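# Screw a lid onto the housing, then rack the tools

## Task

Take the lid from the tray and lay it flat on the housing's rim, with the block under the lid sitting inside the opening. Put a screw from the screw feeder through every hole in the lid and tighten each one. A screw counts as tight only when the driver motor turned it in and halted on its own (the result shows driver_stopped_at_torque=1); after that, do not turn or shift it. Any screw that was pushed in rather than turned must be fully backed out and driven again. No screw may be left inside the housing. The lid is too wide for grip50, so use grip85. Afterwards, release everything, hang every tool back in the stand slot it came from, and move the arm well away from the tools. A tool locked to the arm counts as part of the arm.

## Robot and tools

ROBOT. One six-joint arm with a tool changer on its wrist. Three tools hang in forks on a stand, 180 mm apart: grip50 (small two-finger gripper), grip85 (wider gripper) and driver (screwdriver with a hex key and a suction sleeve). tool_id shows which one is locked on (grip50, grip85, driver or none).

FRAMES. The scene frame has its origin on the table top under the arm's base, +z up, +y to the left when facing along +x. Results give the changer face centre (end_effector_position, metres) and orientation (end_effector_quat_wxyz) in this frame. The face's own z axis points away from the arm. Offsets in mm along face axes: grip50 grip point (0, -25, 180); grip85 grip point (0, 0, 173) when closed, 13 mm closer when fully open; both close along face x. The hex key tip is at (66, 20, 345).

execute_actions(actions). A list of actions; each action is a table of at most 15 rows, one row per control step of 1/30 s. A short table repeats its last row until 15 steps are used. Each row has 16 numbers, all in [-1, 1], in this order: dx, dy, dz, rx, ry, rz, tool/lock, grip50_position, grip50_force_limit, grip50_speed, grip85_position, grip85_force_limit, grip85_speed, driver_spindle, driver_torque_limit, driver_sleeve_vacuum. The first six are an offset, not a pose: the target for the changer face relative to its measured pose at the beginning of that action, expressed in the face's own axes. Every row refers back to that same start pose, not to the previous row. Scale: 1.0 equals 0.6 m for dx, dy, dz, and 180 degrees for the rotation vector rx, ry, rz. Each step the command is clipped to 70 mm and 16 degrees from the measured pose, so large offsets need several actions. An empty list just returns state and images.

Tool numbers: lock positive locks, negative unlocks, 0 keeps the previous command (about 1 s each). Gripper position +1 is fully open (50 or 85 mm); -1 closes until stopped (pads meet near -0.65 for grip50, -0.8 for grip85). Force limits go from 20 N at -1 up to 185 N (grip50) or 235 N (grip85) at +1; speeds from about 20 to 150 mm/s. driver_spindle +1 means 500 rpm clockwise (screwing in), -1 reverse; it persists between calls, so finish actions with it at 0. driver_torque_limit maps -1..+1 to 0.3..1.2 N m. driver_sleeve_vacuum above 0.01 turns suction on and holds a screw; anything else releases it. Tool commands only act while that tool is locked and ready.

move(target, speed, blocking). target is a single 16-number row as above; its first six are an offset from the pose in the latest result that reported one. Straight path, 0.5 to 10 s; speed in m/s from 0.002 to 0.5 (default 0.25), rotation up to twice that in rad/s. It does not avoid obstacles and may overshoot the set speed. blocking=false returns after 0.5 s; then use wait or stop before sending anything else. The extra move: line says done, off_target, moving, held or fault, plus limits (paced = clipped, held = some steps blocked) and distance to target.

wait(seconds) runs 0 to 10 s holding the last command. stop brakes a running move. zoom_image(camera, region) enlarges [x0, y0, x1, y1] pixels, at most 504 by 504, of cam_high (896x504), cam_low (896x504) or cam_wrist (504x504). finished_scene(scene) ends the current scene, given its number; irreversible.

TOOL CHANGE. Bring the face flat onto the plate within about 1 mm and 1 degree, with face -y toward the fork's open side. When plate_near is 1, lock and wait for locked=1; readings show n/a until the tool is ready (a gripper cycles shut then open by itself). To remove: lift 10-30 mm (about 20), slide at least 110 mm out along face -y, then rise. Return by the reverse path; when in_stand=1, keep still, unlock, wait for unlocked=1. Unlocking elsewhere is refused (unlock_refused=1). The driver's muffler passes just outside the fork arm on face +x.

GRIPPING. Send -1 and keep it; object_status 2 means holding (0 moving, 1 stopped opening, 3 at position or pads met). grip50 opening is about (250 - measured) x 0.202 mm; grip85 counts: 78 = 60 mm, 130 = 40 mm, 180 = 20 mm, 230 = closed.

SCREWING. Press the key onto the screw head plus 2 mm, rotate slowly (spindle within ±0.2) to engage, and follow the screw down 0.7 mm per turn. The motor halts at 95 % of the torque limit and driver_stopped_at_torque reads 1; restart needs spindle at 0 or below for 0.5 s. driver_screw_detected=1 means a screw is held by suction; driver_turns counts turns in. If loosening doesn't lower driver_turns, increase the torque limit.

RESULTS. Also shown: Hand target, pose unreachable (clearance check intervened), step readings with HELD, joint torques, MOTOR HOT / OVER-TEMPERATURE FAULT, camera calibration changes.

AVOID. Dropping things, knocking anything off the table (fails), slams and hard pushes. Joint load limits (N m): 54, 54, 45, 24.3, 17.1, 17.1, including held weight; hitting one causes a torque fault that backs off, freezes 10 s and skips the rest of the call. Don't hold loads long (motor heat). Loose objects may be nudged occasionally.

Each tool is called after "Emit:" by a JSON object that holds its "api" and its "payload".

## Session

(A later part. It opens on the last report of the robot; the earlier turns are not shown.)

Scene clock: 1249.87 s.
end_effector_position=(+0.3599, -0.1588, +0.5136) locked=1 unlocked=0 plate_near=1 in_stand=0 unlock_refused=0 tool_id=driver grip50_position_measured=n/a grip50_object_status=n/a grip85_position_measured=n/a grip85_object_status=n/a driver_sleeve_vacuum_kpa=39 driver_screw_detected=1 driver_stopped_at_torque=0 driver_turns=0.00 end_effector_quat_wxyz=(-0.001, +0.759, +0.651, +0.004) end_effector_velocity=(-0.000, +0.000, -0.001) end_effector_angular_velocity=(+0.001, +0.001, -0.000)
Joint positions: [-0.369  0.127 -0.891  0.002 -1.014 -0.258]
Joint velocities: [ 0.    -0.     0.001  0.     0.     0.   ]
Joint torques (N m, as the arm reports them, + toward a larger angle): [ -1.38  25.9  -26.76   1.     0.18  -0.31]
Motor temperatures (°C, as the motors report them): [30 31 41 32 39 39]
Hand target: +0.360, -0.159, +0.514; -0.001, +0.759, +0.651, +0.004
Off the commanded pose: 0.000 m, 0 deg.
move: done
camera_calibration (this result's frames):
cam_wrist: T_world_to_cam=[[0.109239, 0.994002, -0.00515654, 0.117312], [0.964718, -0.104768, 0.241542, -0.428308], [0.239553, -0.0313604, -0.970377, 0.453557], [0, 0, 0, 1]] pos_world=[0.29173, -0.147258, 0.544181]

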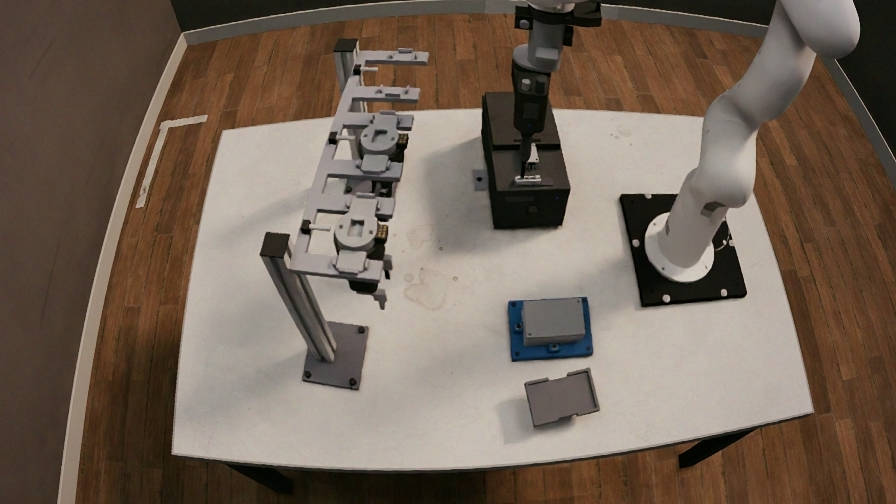

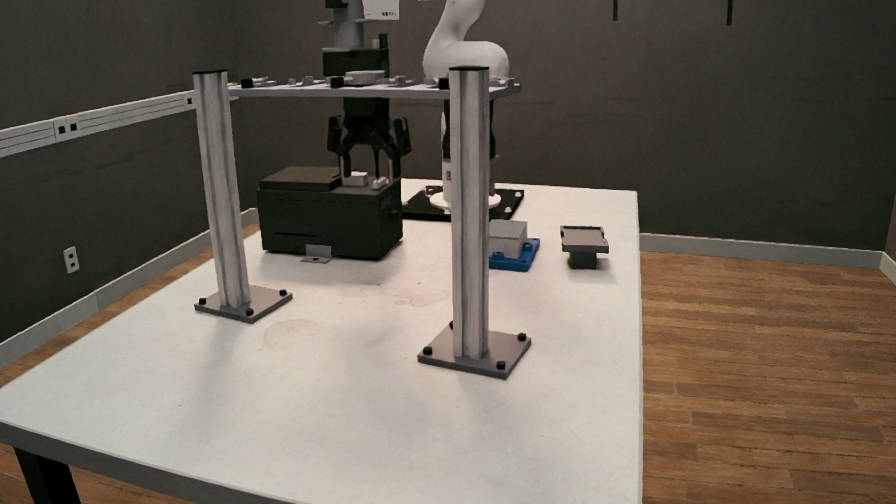

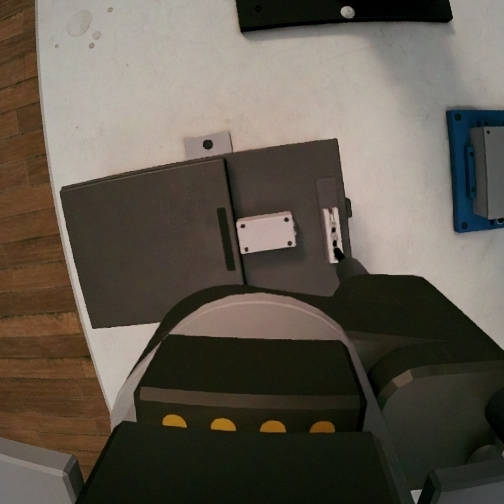

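Emit:
{"api": "zoom_image", "payload": {"camera": "cam_low", "region": [355,160,405,200]}}

Emit:
{"api": "execute_actions", "payload": {"actions": [[[0,0,0,0,0,0,0,0,0,0,0,0,0,0,0,1]]]}}

Region (355, 160, 405, 200) of cam_low's 896x504 image, scaled by 10.080, with more detail than that image has; it fills the top 403 rows of this view, and the rest is white.

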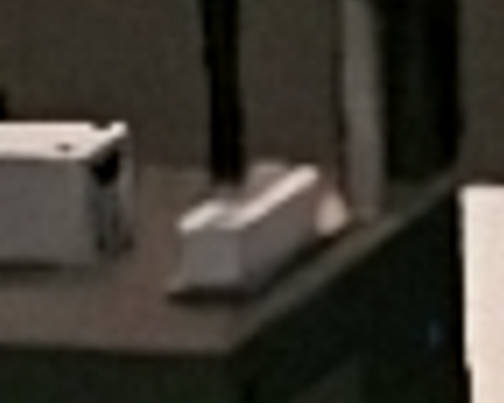

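Scene clock: 1265.27 s.
end_effector_position=(+0.3599, -0.1588, +0.5136) locked=1 unlocked=0 plate_near=1 in_stand=0 unlock_refused=0 tool_id=driver grip50_position_measured=n/a grip50_object_status=n/a grip85_position_measured=n/a grip85_object_status=n/a driver_sleeve_vacuum_kpa=39 driver_screw_detected=1 driver_stopped_at_torque=0 driver_turns=0.00 end_effector_quat_wxyz=(-0.001, +0.759, +0.651, +0.004) end_effector_velocity=(+0.000, -0.000, +0.000) end_effector_angular_velocity=(-0.001, -0.002, -0.001)
Joint positions: [-0.369  0.127 -0.891  0.002 -1.014 -0.258]
Joint velocities: [-0.001  0.    -0.001 -0.     0.002 -0.   ]
Joint torques (N m, as the arm reports them, + toward a larger angle): [ -1.73  25.62 -26.52   1.02   0.16  -0.34]
Motor temperatures (°C, as the motors report them): [30 31 41 32 39 39]
Hand target: +0.360, -0.159, +0.514; -0.001, +0.759, +0.651, +0.004
Off the commanded pose: 0.000 m, 0 deg.
Step readings (end_effector_position):
0: (+0.3599, -0.1588, +0.5136)
1: (+0.3599, -0.1588, +0.5136)
2: (+0.3599, -0.1588, +0.5136)
4: (+0.3599, -0.1588, +0.5136)
8: (+0.3599, -0.1588, +0.5136)
15: end_effector_position above
camera_calibration (this result's frames):
cam_wrist: T_world_to_cam=[[0.109239, 0.994002, -0.00515601, 0.117312], [0.964719, -0.104768, 0.241541, -0.428307], [0.239552, -0.0313597, -0.970377, 0.453558], [0, 0, 0, 1]] pos_world=[0.29173, -0.147257, 0.54418]

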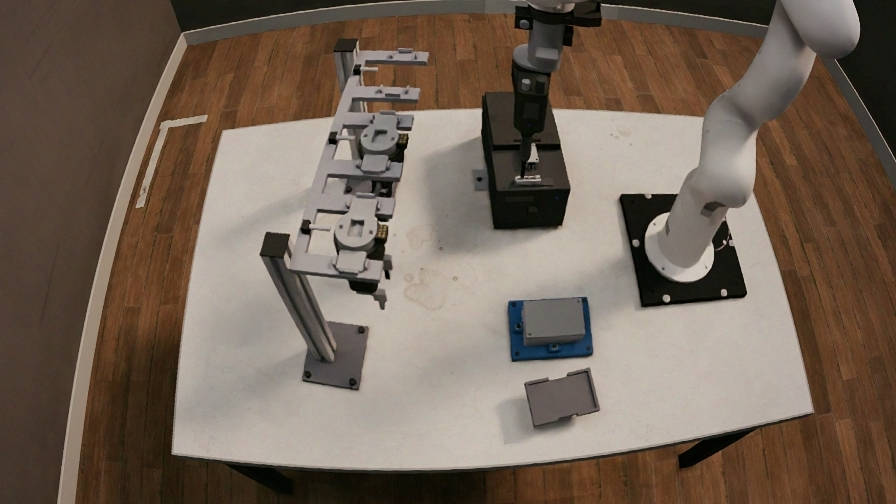

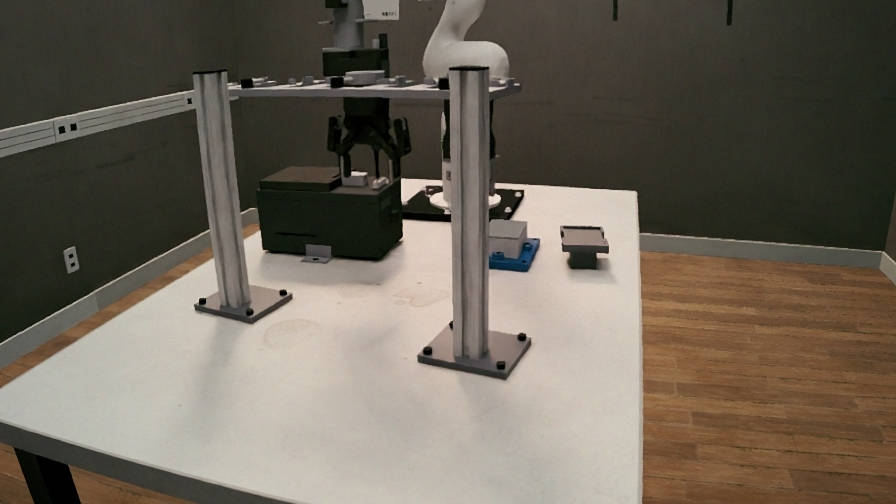

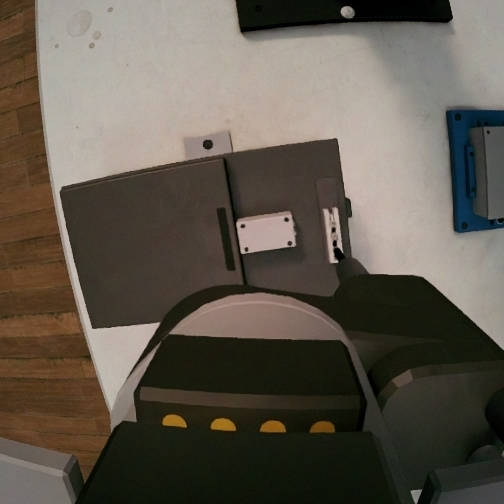

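Emit:
{"api": "move", "payload": {"target": [0,0,0.0035,0,0,0,0,0,0,0,0,0,0,0,0,1], "speed": 0.005}}

Emit:
{"api": "zoom_image", "payload": {"camera": "cam_low", "region": [355,160,405,200]}}

Emit:
{"api": "zoom_image", "payload": {"camera": "cam_wrist", "region": [310,210,370,270]}}

Scene clock: 1276.53 s.
end_effector_position=(+0.3599, -0.1588, +0.5115) locked=1 unlocked=0 plate_near=1 in_stand=0 unlock_refused=0 tool_id=driver grip50_position_measured=n/a grip50_object_status=n/a grip85_position_measured=n/a grip85_object_status=n/a driver_sleeve_vacuum_kpa=39 driver_screw_detected=1 driver_stopped_at_torque=0 driver_turns=0.00 end_effector_quat_wxyz=(-0.001, +0.759, +0.651, +0.004) end_effector_velocity=(-0.000, -0.000, -0.000) end_effector_angular_velocity=(+0.000, -0.000, -0.001)
Joint positions: [-0.369  0.126 -0.887  0.002 -1.009 -0.258]
Joint velocities: [-0.    -0.     0.001  0.     0.001  0.   ]
Joint torques (N m, as the arm reports them, + toward a larger angle): [ -2.81  25.39 -26.46   0.9    0.08  -0.24]
Motor temperatures (°C, as the motors report them): [30 31 41 32 39 39]
Hand target: +0.360, -0.159, +0.512; -0.001, +0.759, +0.651, +0.004
Off the commanded pose: 0.000 m, 0 deg.
move: done
camera_calibration (this result's frames):
cam_wrist: T_world_to_cam=[[0.109246, 0.994001, -0.00516075, 0.117291], [0.964721, -0.104774, 0.241529, -0.427805], [0.239539, -0.0313647, -0.97038, 0.451542], [0, 0, 0, 1]] pos_world=[0.291737, -0.147247, 0.5421]

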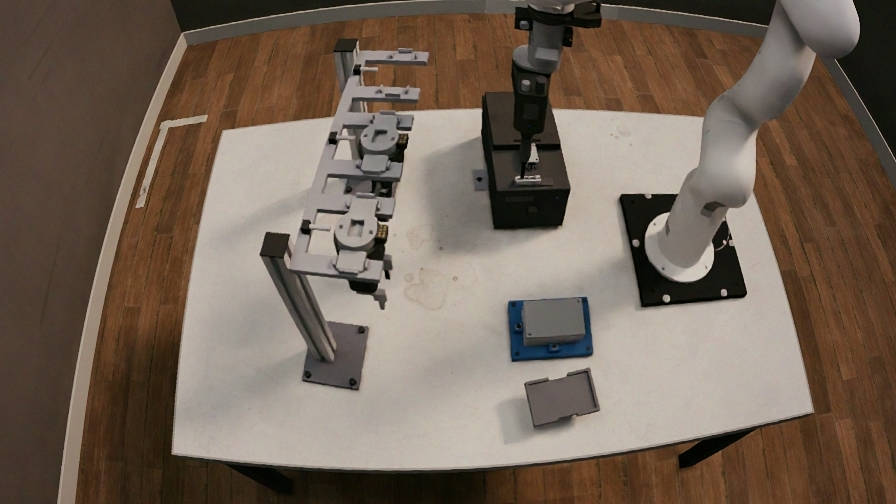

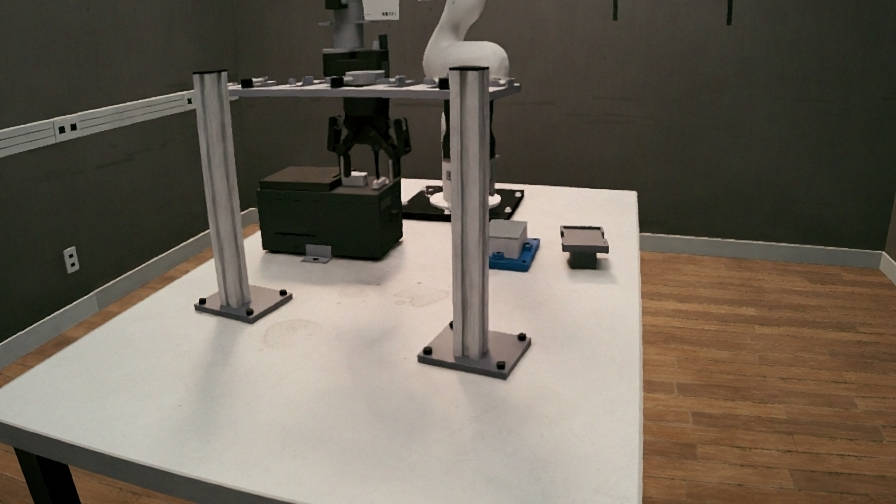

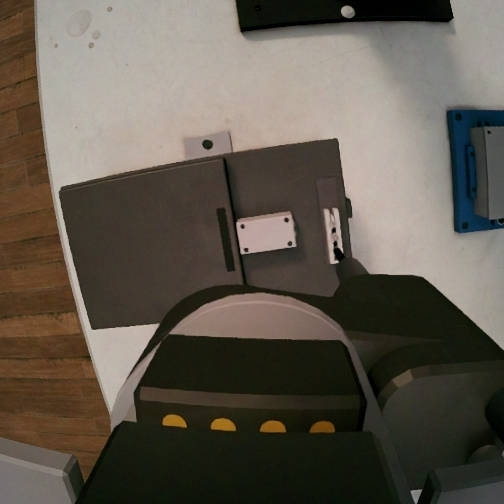

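Region (355, 160, 405, 200) of cam_low's 896x504 image, scaled by 10.080, with more detail than that image has; it fills the top 403 rows of this view, and the rest is white.

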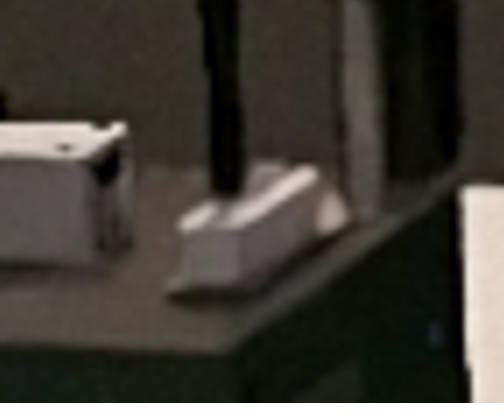

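Region (310, 210, 370, 270) of cam_wrist's 504x504 image, scaled by 8.400, with more detail than that image has.

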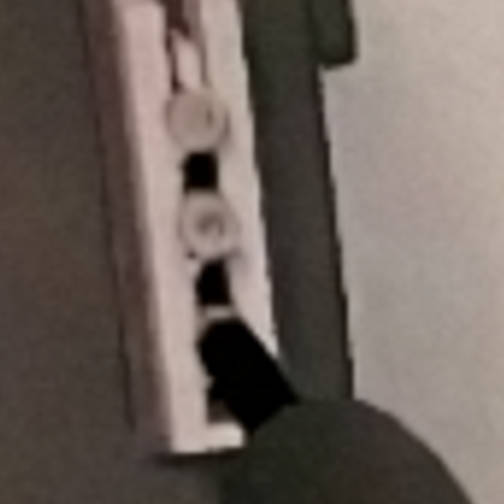

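Emit:
{"api": "move", "payload": {"target": [0,0,0.0035,0,0,0,0,0,0,0,0,0,0,0,0,1], "speed": 0.005}}

Emit:
{"api": "zoom_image", "payload": {"camera": "cam_low", "region": [355,160,405,200]}}

Emit:
{"api": "zoom_image", "payload": {"camera": "cam_wrist", "region": [310,210,370,270]}}

Scene clock: 1286.50 s.
end_effector_position=(+0.3600, -0.1588, +0.5095) locked=1 unlocked=0 plate_near=1 in_stand=0 unlock_refused=0 tool_id=driver grip50_position_measured=n/a grip50_object_status=n/a grip85_position_measured=n/a grip85_object_status=n/a driver_sleeve_vacuum_kpa=39 driver_screw_detected=1 driver_stopped_at_torque=0 driver_turns=0.00 end_effector_quat_wxyz=(-0.001, +0.759, +0.651, +0.004) end_effector_velocity=(-0.000, -0.000, -0.001) end_effector_angular_velocity=(-0.001, -0.002, -0.001)
Joint positions: [-0.369  0.124 -0.884  0.002 -1.004 -0.258]
Joint velocities: [-0.001  0.     0.002  0.     0.003  0.   ]
Joint torques (N m, as the arm reports them, + toward a larger angle): [ -3.48  24.14 -24.71   0.47   0.2   -0.25]
Motor temperatures (°C, as the motors report them): [30 31 41 32 39 39]
Hand target: +0.360, -0.159, +0.509; -0.001, +0.759, +0.651, +0.004
Off the commanded pose: 0.000 m, 0 deg.
move: done
camera_calibration (this result's frames):
cam_wrist: T_world_to_cam=[[0.10926, 0.994, -0.00518905, 0.117281], [0.964693, -0.104777, 0.241637, -0.427381], [0.239644, -0.0314072, -0.970353, 0.449512], [0, 0, 0, 1]] pos_world=[0.291755, -0.147239, 0.540066]

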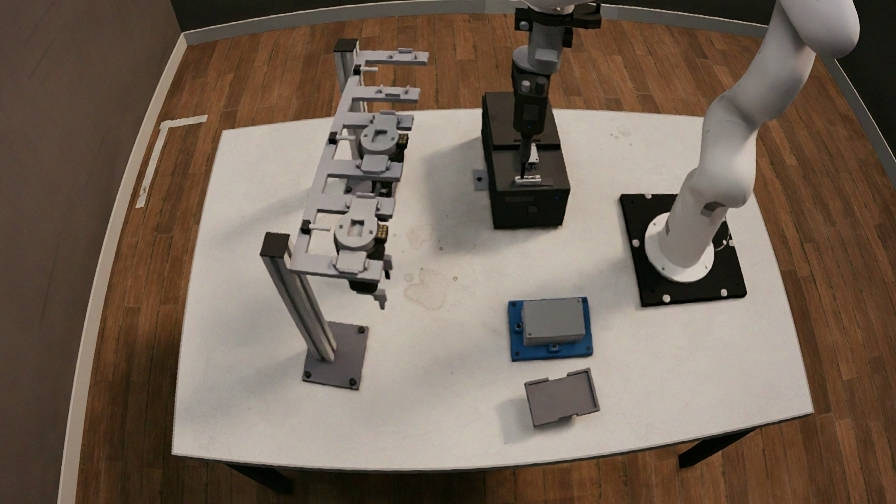

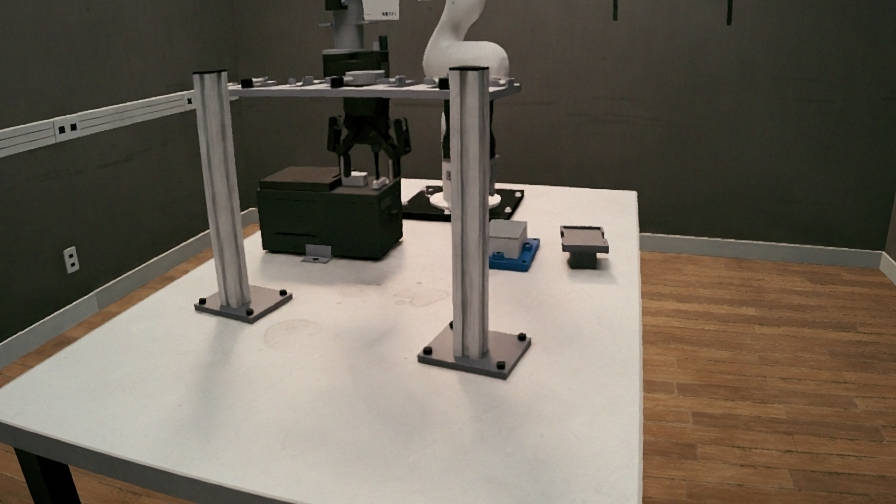

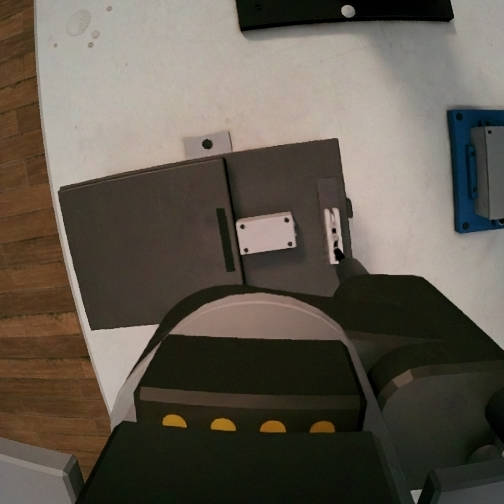

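Region (355, 160, 405, 200) of cam_low's 896x504 image, scaled by 10.080, with more detail than that image has; it fills the top 403 rows of this view, and the rest is white.

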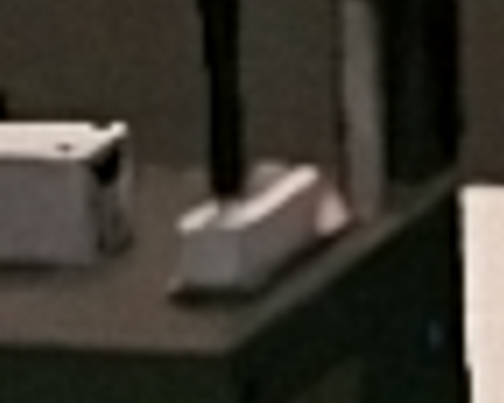

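Region (310, 210, 370, 270) of cam_wrist's 504x504 image, scaled by 8.400, with more detail than that image has.

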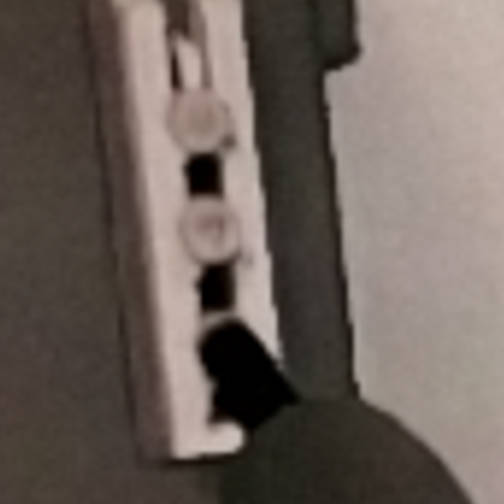

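Emit:
{"api": "execute_actions", "payload": {"actions": [[[0,0,0.001,0,0,0,0,0,0,0,0,0,0,0.1,0,1]],[[0,0,0,0,0,0,0,0,0,0,0,0,0,0,0,1]]]}}

Emit:
{"api": "zoom_image", "payload": {"camera": "cam_wrist", "region": [310,210,370,270]}}

Scene clock: 1296.20 s.
end_effector_position=(+0.3600, -0.1588, +0.5089) locked=1 unlocked=0 plate_near=1 in_stand=0 unlock_refused=0 tool_id=driver grip50_position_measured=n/a grip50_object_status=n/a grip85_position_measured=n/a grip85_object_status=n/a driver_sleeve_vacuum_kpa=40 driver_screw_detected=1 driver_stopped_at_torque=0 driver_turns=0.41 end_effector_quat_wxyz=(-0.001, +0.759, +0.651, +0.004) end_effector_velocity=(+0.000, -0.000, -0.000) end_effector_angular_velocity=(+0.000, -0.002, -0.000)
Joint positions: [-0.369  0.124 -0.883  0.002 -1.003 -0.258]
Joint velocities: [-0.    -0.     0.     0.001  0.002 -0.   ]
Joint torques (N m, as the arm reports them, + toward a larger angle): [ -1.86  23.18 -24.69   0.78   0.01  -0.18]
Motor temperatures (°C, as the motors report them): [30 31 41 32 39 39]
Hand target: +0.360, -0.159, +0.509; -0.001, +0.759, +0.651, +0.004
Off the commanded pose: 0.000 m, 0 deg.
Step readings (end_effector_position; steps 1 to 15: 1st action; 16 to 30: 2nd action):
0: (+0.3599, -0.1588, +0.5094)
1: (+0.3600, -0.1588, +0.5094)
2: (+0.3600, -0.1589, +0.5094)
4: (+0.3600, -0.1589, +0.5091)
8: (+0.3600, -0.1588, +0.5089)
15: (+0.3600, -0.1588, +0.5089)
16: (+0.3600, -0.1588, +0.5089)
17: (+0.3600, -0.1588, +0.5089)
19: (+0.3600, -0.1588, +0.5089)
23: (+0.3600, -0.1588, +0.5089)
30: end_effector_position above
camera_calibration (this result's frames):
cam_wrist: T_world_to_cam=[[0.109273, 0.993998, -0.00521182, 0.117285], [0.964672, -0.104782, 0.24172, -0.42729], [0.239723, -0.0314412, -0.970332, 0.448897], [0, 0, 0, 1]] pos_world=[0.291768, -0.14724, 0.539475]

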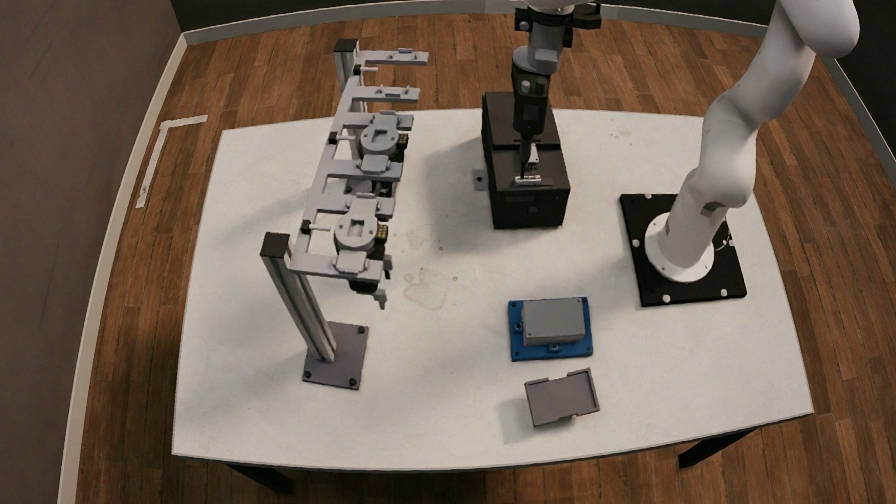

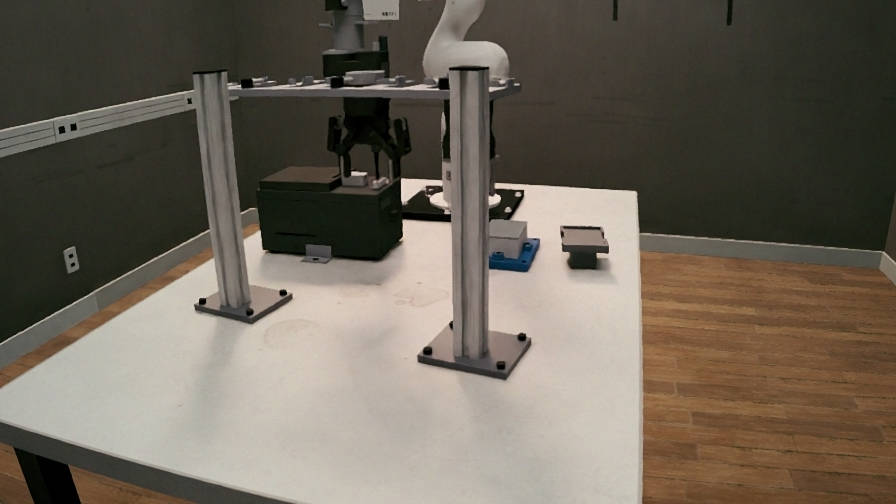

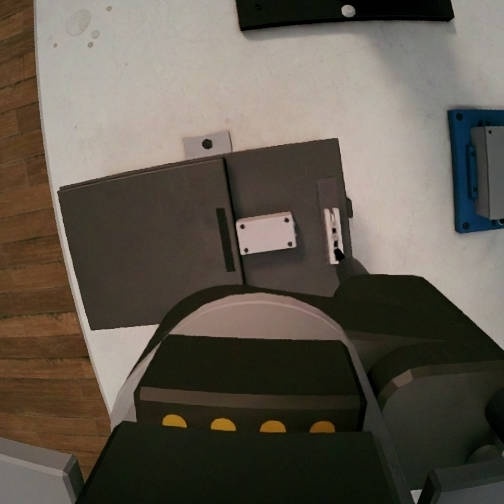

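Region (310, 210, 370, 270) of cam_wrist's 504x504 image, scaled by 8.400, with more detail than that image has.

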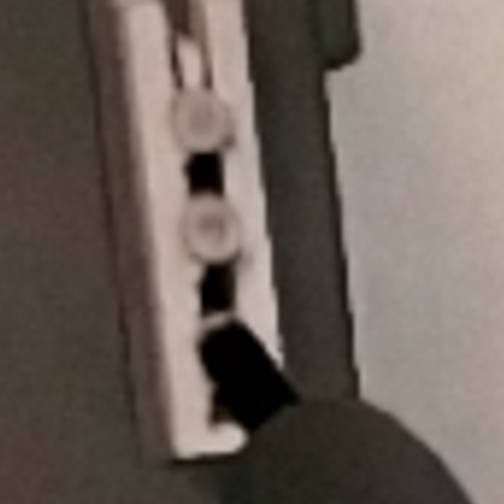

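Emit:
{"api": "move", "payload": {"target": [0,0,-0.08,0,0,0,0,0,0,0,0,0,0,0,0,1], "speed": 0.04}}

Emit:
{"api": "zoom_image", "payload": {"camera": "cam_low", "region": [345,130,415,200]}}

Emit:
{"api": "zoom_image", "payload": {"camera": "cam_wrist", "region": [310,210,370,270]}}

Scene clock: 1305.17 s.
end_effector_position=(+0.3598, -0.1591, +0.5568) locked=1 unlocked=0 plate_near=1 in_stand=0 unlock_refused=0 tool_id=driver grip50_position_measured=n/a grip50_object_status=n/a grip85_position_measured=n/a grip85_object_status=n/a driver_sleeve_vacuum_kpa=39 driver_screw_detected=1 driver_stopped_at_torque=0 driver_turns=0.41 end_effector_quat_wxyz=(-0.001, +0.759, +0.651, +0.004) end_effector_velocity=(-0.000, -0.000, +0.000) end_effector_angular_velocity=(+0.001, +0.001, -0.001)
Joint positions: [-0.369  0.146 -0.971  0.002 -1.113 -0.258]
Joint velocities: [-0.001  0.    -0.     0.    -0.003  0.   ]
Joint torques (N m, as the arm reports them, + toward a larger angle): [ -2.25  25.61 -26.75   0.98   0.18  -0.4 ]
Motor temperatures (°C, as the motors report them): [30 31 41 32 39 39]
Hand target: +0.360, -0.159, +0.557; -0.001, +0.759, +0.651, +0.004
Off the commanded pose: 0.000 m, 0 deg.
move: done
camera_calibration (this result's frames):
cam_wrist: T_world_to_cam=[[0.109105, 0.994017, -0.0050795, 0.117776], [0.964719, -0.104655, 0.241588, -0.438616], [0.239611, -0.0312587, -0.970366, 0.495457], [0, 0, 0, 1]] pos_world=[0.291575, -0.147487, 0.587337]

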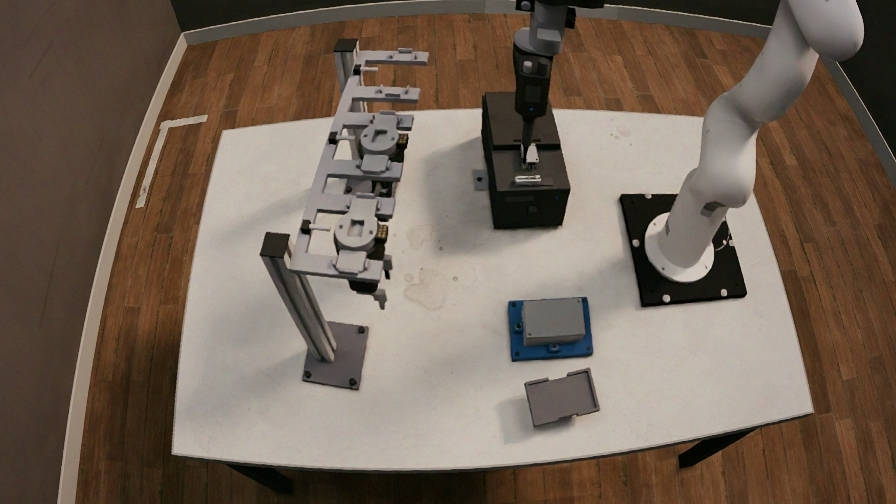

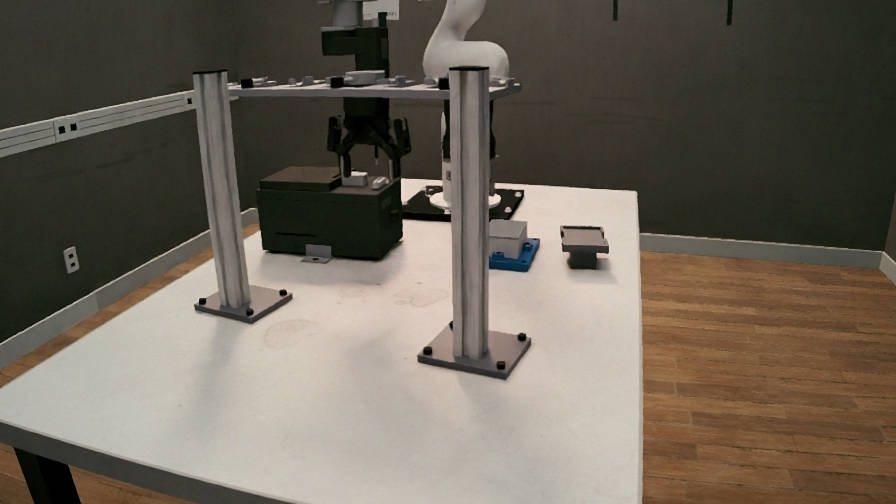

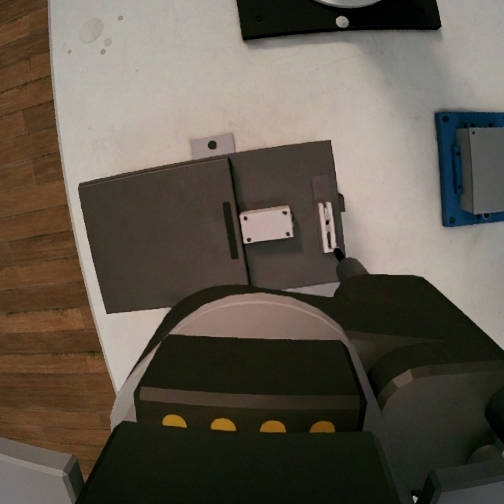

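Region (345, 130, 415, 200) of cam_low's 896x504 image, scaled by 7.200, with more detail than that image has.

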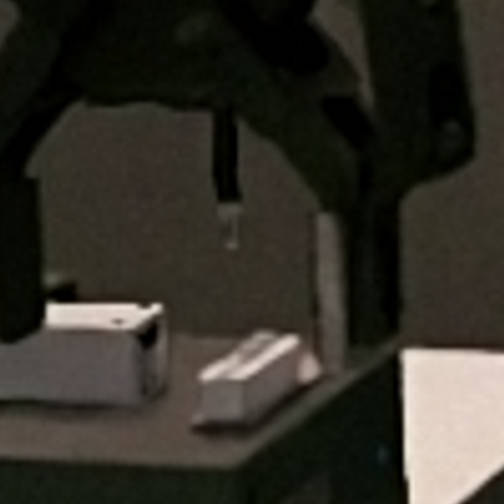

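Region (310, 210, 370, 270) of cam_wrist's 504x504 image, scaled by 8.400, with more detail than that image has.

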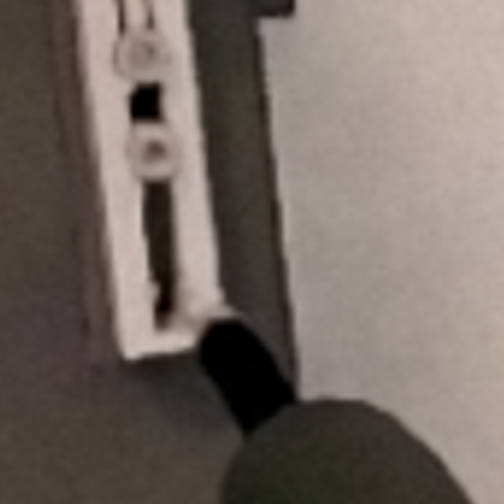

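Emit:
{"api": "move", "payload": {"target": [0.4965,-0.0698,0.178,0,0,0,0,0,0,0,0,0,0,0,0,1], "speed": 0.15}}

Emit:
{"api": "zoom_image", "payload": {"camera": "cam_wrist", "region": [290,200,390,300]}}

Scene clock: 1321.03 s.
end_effector_position=(+0.3643, +0.1422, +0.4518) locked=1 unlocked=0 plate_near=1 in_stand=0 unlock_refused=0 tool_id=driver grip50_position_measured=n/a grip50_object_status=n/a grip85_position_measured=n/a grip85_object_status=n/a driver_sleeve_vacuum_kpa=39 driver_screw_detected=1 driver_stopped_at_torque=0 driver_turns=0.41 end_effector_quat_wxyz=(-0.001, +0.759, +0.651, +0.004) end_effector_velocity=(+0.000, +0.001, -0.001) end_effector_angular_velocity=(-0.001, +0.001, -0.001)
Joint positions: [ 0.418  0.077 -0.789 -0.    -0.862  0.531]
Joint velocities: [ 0.002 -0.002 -0.001 -0.001  0.     0.003]
Joint torques (N m, as the arm reports them, + toward a larger angle): [ -2.48  27.9  -25.29   0.71   0.78  -0.18]
Motor temperatures (°C, as the motors report them): [30 31 41 32 39 39]
Hand target: +0.364, +0.142, +0.452; -0.001, +0.759, +0.651, +0.004
Off the commanded pose: 0.000 m, 0 deg.
move: done
camera_calibration (this result's frames):
cam_wrist: T_world_to_cam=[[0.109627, 0.993963, -0.00433228, -0.183234], [0.96491, -0.105374, 0.240512, -0.385574], [0.238603, -0.0305468, -0.970637, 0.402277], [0, 0, 0, 1]] pos_world=[0.296147, 0.153787, 0.482406]

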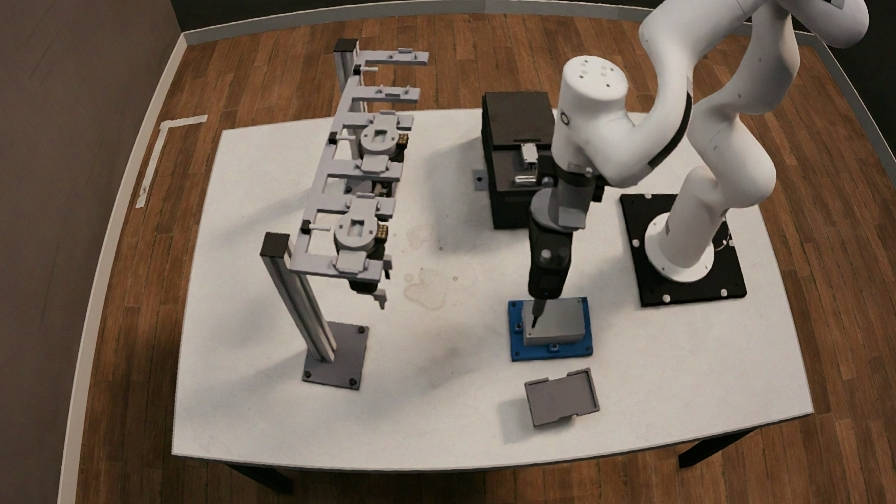

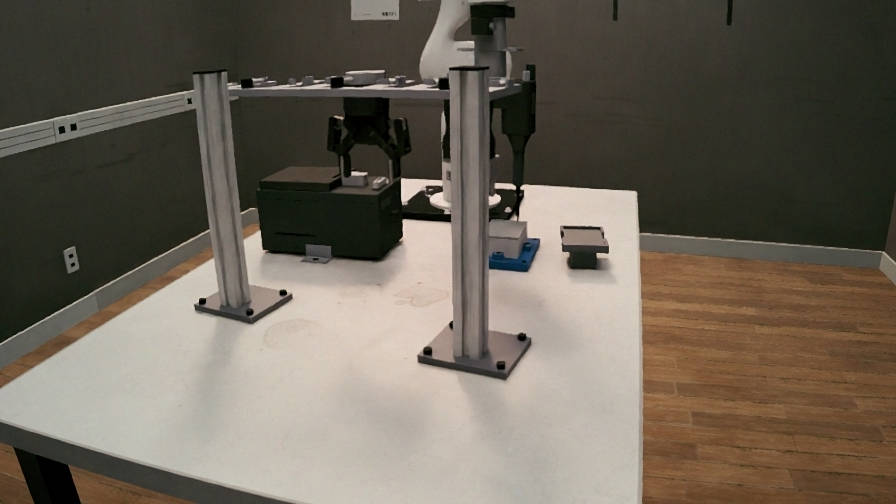

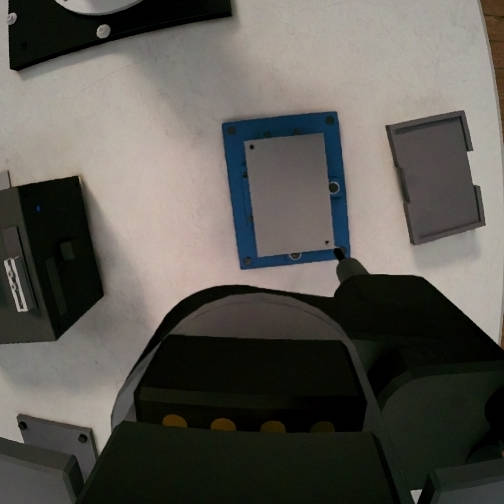

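Region (290, 200, 390, 300) of cam_wrist's 504x504 image, scaled by 5.040, with more detail than that image has.

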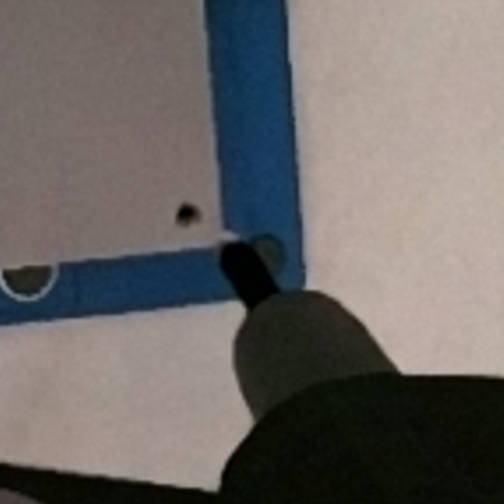

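Emit:
{"api": "move", "payload": {"target": [-0.0047,0.005,0.033,0,0,0,0,0,0,0,0,0,0,0,0,1], "speed": 0.03}}

Emit:
{"api": "zoom_image", "payload": {"camera": "cam_wrist", "region": [310,215,370,275]}}

Emit:
{"api": "zoom_image", "payload": {"camera": "cam_low", "region": [480,180,550,250]}}

Emit:
{"api": "zoom_image", "payload": {"camera": "cam_high", "region": [500,290,570,360]}}

Scene clock: 1347.43 s.
end_effector_position=(+0.3669, +0.1391, +0.4320) locked=1 unlocked=0 plate_near=1 in_stand=0 unlock_refused=0 tool_id=driver grip50_position_measured=n/a grip50_object_status=n/a grip85_position_measured=n/a grip85_object_status=n/a driver_sleeve_vacuum_kpa=39 driver_screw_detected=1 driver_stopped_at_torque=0 driver_turns=0.41 end_effector_quat_wxyz=(-0.001, +0.759, +0.651, +0.004) end_effector_velocity=(+0.001, +0.000, -0.000) end_effector_angular_velocity=(+0.002, -0.004, +0.000)
Joint positions: [ 0.408  0.052 -0.765 -0.    -0.813  0.521]
Joint velocities: [-0.001 -0.    -0.     0.     0.004 -0.001]
Joint torques (N m, as the arm reports them, + toward a larger angle): [ -1.56  29.15 -25.61   0.58   0.81  -0.31]
Motor temperatures (°C, as the motors report them): [30 31 41 32 39 39]
Hand target: +0.367, +0.139, +0.432; -0.001, +0.759, +0.651, +0.004
Off the commanded pose: 0.000 m, 0 deg.
move: done
camera_calibration (this result's frames):
cam_wrist: T_world_to_cam=[[0.109691, 0.993956, -0.00432626, -0.18053], [0.964865, -0.105433, 0.240665, -0.383739], [0.238754, -0.0305731, -0.970599, 0.382358], [0, 0, 0, 1]] pos_world=[0.298769, 0.15067, 0.462688]

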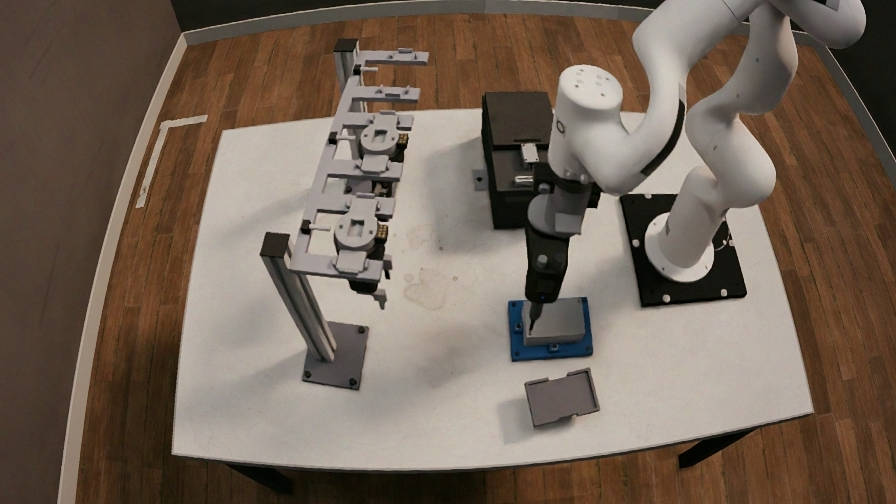

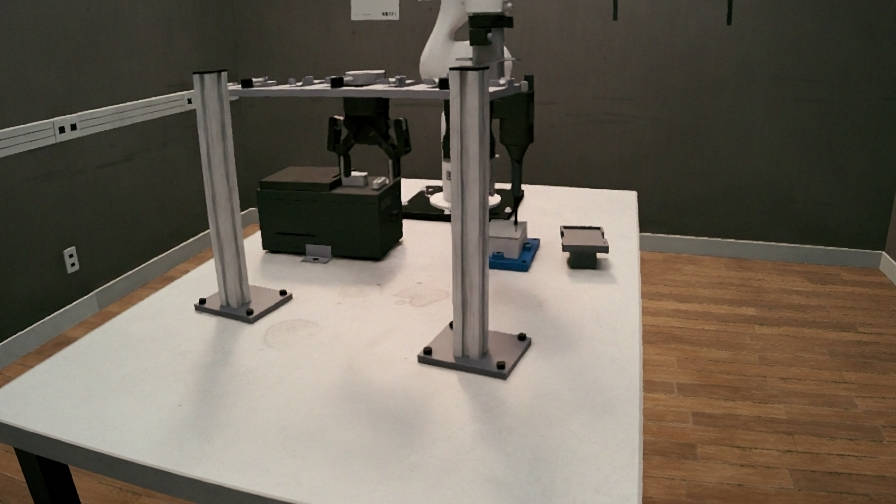

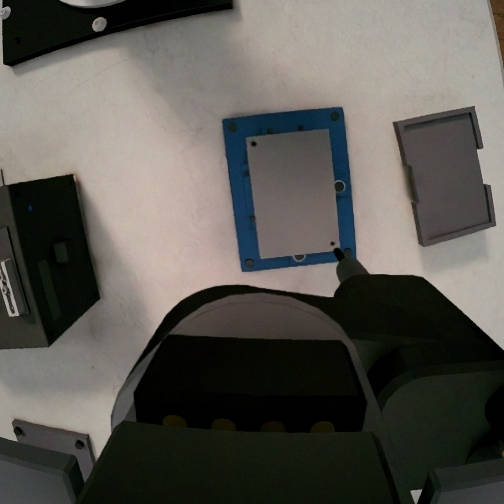

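Region (310, 215, 370, 275) of cam_wrist's 504x504 image, scaled by 8.400, with more detail than that image has.

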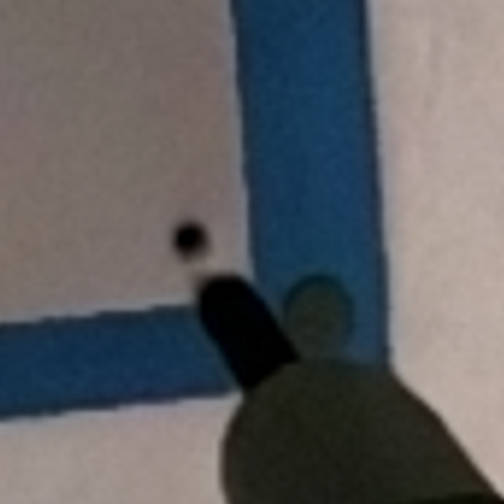

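Region (480, 180, 550, 250) of cam_low's 896x504 image, scaled by 7.200, with more detail than that image has.

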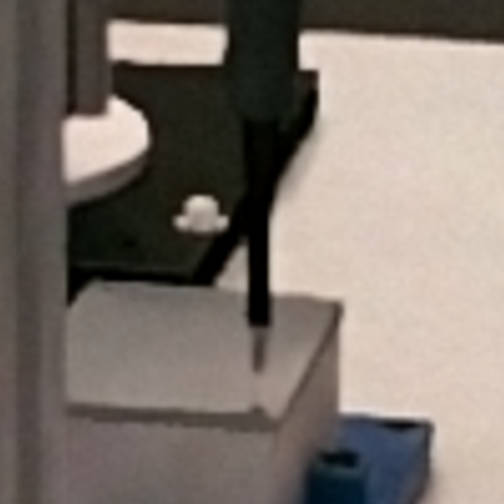

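Region (500, 290, 570, 360) of cam_high's 896x504 image, scaled by 7.200, with more detail than that image has.

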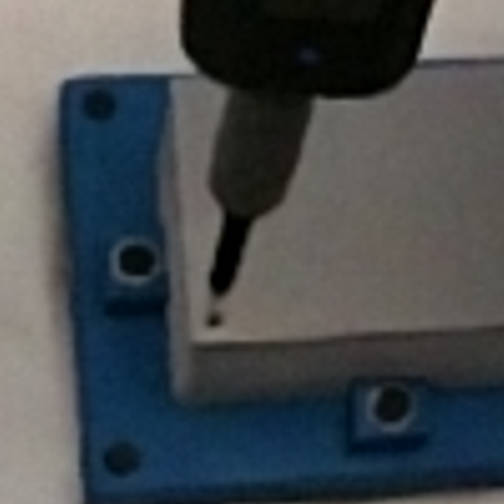

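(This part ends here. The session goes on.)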